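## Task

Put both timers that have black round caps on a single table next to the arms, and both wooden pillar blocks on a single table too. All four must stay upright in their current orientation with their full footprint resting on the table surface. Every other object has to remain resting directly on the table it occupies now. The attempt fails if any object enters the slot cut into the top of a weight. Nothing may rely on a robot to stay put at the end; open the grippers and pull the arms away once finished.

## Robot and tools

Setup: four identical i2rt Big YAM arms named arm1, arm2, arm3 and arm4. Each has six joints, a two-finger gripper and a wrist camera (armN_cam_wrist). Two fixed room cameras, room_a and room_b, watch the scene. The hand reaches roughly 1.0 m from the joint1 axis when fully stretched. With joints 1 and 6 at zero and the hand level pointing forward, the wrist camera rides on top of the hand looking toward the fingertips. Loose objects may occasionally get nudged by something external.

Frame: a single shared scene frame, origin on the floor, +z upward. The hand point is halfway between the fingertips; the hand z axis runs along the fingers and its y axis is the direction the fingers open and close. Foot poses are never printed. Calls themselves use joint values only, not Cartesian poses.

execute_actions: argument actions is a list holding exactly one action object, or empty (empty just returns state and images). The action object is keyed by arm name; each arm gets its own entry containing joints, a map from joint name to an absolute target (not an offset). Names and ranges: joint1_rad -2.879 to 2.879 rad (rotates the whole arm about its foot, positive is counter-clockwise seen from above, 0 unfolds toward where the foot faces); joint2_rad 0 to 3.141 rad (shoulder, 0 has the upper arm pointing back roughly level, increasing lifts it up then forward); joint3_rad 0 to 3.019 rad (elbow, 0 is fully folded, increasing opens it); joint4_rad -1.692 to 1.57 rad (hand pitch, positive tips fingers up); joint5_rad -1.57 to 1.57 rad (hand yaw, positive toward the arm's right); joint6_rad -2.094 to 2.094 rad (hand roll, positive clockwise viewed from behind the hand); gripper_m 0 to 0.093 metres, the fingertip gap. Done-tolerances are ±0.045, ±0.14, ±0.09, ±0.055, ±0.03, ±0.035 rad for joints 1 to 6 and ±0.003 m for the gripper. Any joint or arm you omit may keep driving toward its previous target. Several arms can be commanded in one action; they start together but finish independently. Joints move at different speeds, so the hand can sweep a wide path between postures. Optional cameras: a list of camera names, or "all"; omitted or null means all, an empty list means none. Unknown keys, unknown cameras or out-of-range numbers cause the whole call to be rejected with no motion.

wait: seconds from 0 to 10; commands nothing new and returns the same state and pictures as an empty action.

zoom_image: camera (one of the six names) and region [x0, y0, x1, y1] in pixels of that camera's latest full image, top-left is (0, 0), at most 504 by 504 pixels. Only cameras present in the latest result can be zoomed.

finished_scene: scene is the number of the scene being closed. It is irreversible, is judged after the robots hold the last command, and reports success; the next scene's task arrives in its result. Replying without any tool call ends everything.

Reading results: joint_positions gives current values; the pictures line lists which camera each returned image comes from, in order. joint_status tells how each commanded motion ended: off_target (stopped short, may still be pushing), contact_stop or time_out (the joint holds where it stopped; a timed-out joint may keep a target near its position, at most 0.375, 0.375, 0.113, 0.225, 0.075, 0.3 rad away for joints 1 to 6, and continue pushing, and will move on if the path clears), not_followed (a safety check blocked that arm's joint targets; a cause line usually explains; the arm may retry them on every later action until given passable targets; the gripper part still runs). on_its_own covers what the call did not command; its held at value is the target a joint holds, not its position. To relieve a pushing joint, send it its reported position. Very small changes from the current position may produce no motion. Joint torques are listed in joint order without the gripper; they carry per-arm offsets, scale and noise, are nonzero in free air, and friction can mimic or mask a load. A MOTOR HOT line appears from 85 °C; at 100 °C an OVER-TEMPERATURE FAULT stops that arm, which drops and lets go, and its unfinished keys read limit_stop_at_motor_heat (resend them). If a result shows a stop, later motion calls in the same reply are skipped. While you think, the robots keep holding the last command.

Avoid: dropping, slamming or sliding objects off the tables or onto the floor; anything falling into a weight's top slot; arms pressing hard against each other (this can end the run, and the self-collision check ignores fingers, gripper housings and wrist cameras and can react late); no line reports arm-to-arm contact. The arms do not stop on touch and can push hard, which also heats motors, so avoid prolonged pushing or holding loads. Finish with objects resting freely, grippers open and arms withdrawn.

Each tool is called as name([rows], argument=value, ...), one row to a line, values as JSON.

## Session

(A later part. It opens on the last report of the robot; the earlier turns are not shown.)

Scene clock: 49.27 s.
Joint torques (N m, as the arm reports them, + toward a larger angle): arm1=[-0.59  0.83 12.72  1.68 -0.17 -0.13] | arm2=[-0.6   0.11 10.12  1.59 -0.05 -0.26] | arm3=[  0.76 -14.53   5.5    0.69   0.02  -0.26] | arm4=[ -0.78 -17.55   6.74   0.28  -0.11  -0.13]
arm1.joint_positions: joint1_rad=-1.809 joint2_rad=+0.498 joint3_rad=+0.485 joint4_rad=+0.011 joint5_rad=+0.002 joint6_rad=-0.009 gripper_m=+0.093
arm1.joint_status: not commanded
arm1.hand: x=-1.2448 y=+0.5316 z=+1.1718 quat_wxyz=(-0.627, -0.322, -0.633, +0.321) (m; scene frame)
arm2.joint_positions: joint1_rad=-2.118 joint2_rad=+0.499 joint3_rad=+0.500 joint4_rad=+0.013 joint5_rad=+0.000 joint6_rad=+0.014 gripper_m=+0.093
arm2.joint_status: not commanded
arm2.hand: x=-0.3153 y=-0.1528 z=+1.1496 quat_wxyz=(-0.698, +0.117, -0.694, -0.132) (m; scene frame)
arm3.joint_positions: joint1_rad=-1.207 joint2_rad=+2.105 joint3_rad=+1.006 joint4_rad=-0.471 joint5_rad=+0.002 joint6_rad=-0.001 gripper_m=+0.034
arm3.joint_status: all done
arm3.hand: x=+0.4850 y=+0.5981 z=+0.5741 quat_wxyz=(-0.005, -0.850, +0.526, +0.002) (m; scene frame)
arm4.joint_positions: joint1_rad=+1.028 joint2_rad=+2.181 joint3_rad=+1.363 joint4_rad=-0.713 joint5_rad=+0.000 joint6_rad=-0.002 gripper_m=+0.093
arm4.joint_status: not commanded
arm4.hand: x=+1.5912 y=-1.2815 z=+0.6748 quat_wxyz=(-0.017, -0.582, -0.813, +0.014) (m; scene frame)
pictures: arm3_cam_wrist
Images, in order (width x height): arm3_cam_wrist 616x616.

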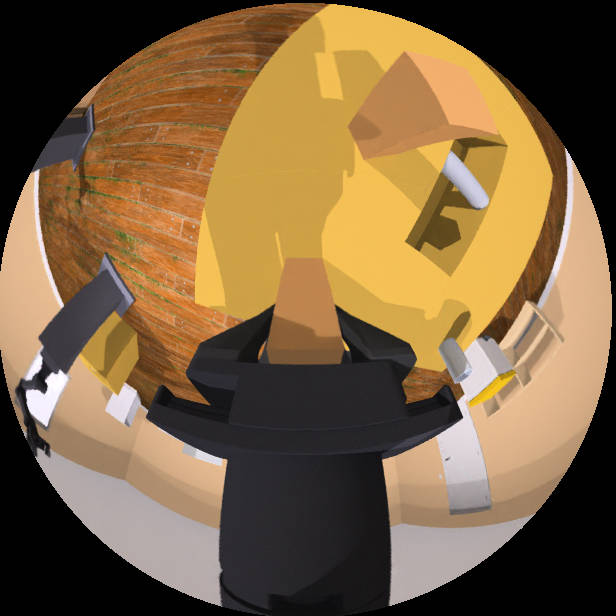

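execute_actions([
  {"arm3":{"joints":{"joint2_rad":2.105,"gripper_m":0.093}}},
], cameras=[])

execute_actions([
  {"arm3":{"joints":{"joint2_rad":1.6,"joint4_rad":-1.0}},"arm4":{"joints":{"joint2_rad":1.8,"joint4_rad":-1.05}}},
], cameras=["arm3_cam_wrist","arm4_cam_wrist","room_a","room_b"])

Scene clock: 50.47 s.
Joint torques (N m, as the arm reports them, + toward a larger angle): arm1=[-0.33  0.55 12.69  1.61 -0.1  -0.15] | arm2=[-0.61  0.19 10.08  1.6  -0.05 -0.27] | arm3=[  1.01 -17.06   5.53   0.55   0.    -0.26] | arm4=[ -0.75 -17.53   6.74   0.28  -0.11  -0.13]
arm1.joint_positions: joint1_rad=-1.809 joint2_rad=+0.498 joint3_rad=+0.485 joint4_rad=+0.011 joint5_rad=+0.002 joint6_rad=-0.009 gripper_m=+0.093
arm1.joint_status: not commanded
arm1.hand: x=-1.2448 y=+0.5316 z=+1.1718 quat_wxyz=(-0.627, -0.322, -0.633, +0.321) (m; scene frame)
arm2.joint_positions: joint1_rad=-2.118 joint2_rad=+0.499 joint3_rad=+0.500 joint4_rad=+0.013 joint5_rad=+0.000 joint6_rad=+0.014 gripper_m=+0.093
arm2.joint_status: not commanded
arm2.hand: x=-0.3153 y=-0.1528 z=+1.1496 quat_wxyz=(-0.698, +0.117, -0.694, -0.132) (m; scene frame)
arm3.joint_positions: joint1_rad=-1.207 joint2_rad=+2.105 joint3_rad=+1.006 joint4_rad=-0.471 joint5_rad=+0.002 joint6_rad=-0.001 gripper_m=+0.093
arm3.joint_status: all done
arm3.hand: x=+0.4850 y=+0.5981 z=+0.5741 quat_wxyz=(-0.005, -0.850, +0.526, +0.002) (m; scene frame)
arm4.joint_positions: joint1_rad=+1.028 joint2_rad=+2.181 joint3_rad=+1.363 joint4_rad=-0.713 joint5_rad=+0.000 joint6_rad=-0.002 gripper_m=+0.093
arm4.joint_status: not commanded
arm4.hand: x=+1.5912 y=-1.2815 z=+0.6748 quat_wxyz=(-0.017, -0.582, -0.813, +0.014) (m; scene frame)
pictures: none
No camera images: the call's "cameras" was empty. Leave "cameras" out to get every camera's image.

Scene clock: 51.87 s.
Joint torques (N m, as the arm reports them, + toward a larger angle): arm1=[-0.8   0.88 12.66  1.69 -0.1  -0.13] | arm2=[-0.68  0.23 10.11  1.6  -0.05 -0.26] | arm3=[  1.01 -12.21   8.91  -0.35   0.01  -0.26] | arm4=[ -0.77 -15.43   8.94   0.4   -0.11  -0.13]
arm1.joint_positions: joint1_rad=-1.809 joint2_rad=+0.498 joint3_rad=+0.485 joint4_rad=+0.011 joint5_rad=+0.002 joint6_rad=-0.009 gripper_m=+0.093
arm1.joint_status: not commanded
arm1.hand: x=-1.2448 y=+0.5316 z=+1.1718 quat_wxyz=(-0.627, -0.322, -0.633, +0.321) (m; scene frame)
arm2.joint_positions: joint1_rad=-2.118 joint2_rad=+0.499 joint3_rad=+0.500 joint4_rad=+0.013 joint5_rad=+0.000 joint6_rad=+0.014 gripper_m=+0.093
arm2.joint_status: not commanded
arm2.hand: x=-0.3153 y=-0.1528 z=+1.1496 quat_wxyz=(-0.698, +0.117, -0.694, -0.132) (m; scene frame)
arm3.joint_positions: joint1_rad=-1.207 joint2_rad=+1.586 joint3_rad=+1.006 joint4_rad=-0.988 joint5_rad=+0.002 joint6_rad=-0.001 gripper_m=+0.093
arm3.joint_status: all done
arm3.hand: x=+0.5010 y=+0.5721 z=+0.7915 quat_wxyz=(-0.005, -0.850, +0.526, +0.003) (m; scene frame)
arm4.joint_positions: joint1_rad=+1.028 joint2_rad=+1.791 joint3_rad=+1.360 joint4_rad=-1.043 joint5_rad=+0.000 joint6_rad=-0.002 gripper_m=+0.093
arm4.joint_status: all done
arm4.hand: x=+1.5839 y=-1.2581 z=+0.8781 quat_wxyz=(-0.040, -0.581, -0.812, +0.030) (m; scene frame)
pictures: arm3_cam_wrist, arm4_cam_wrist, room_a, room_b
Images, in order (width x height): arm3_cam_wrist 616x616, arm4_cam_wrist 616x616, room_a 896x504, room_b 896x504.

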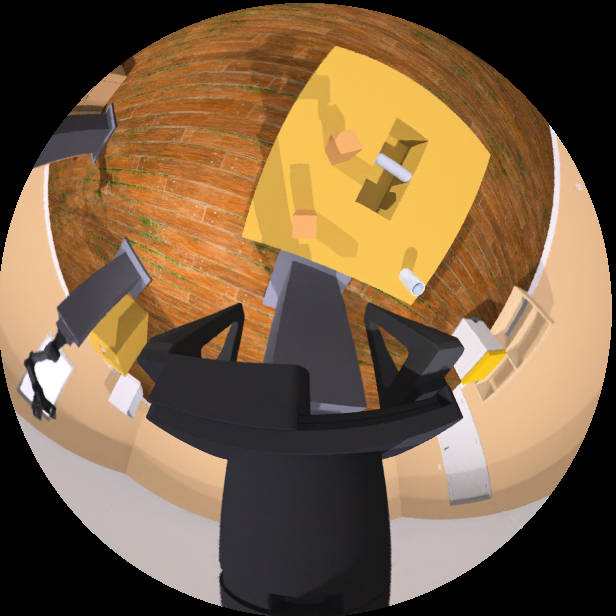

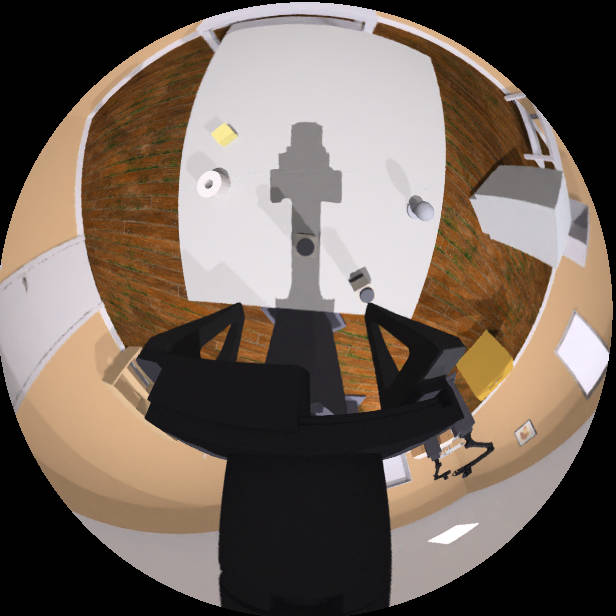

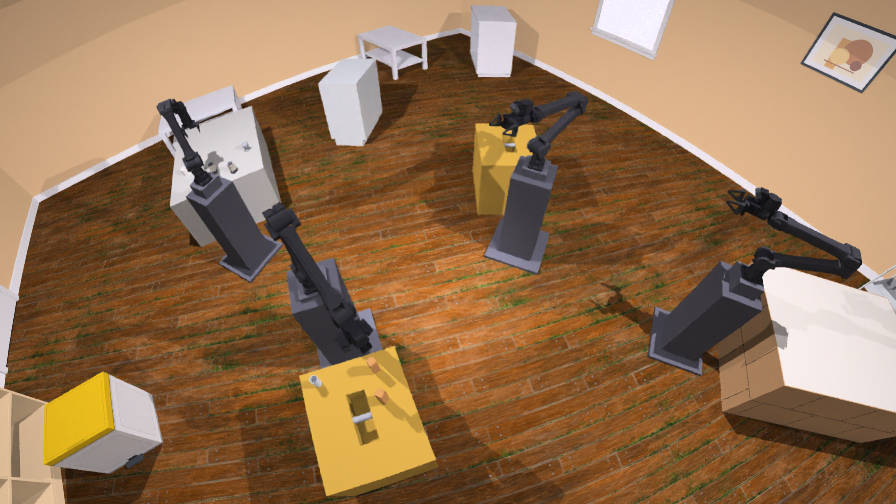

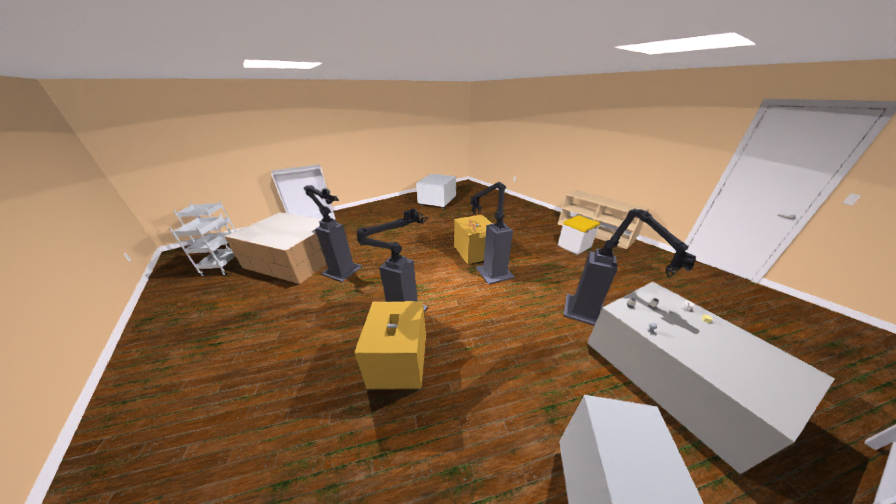

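finished_scene(scene=2)

The scene is finished: the task was done.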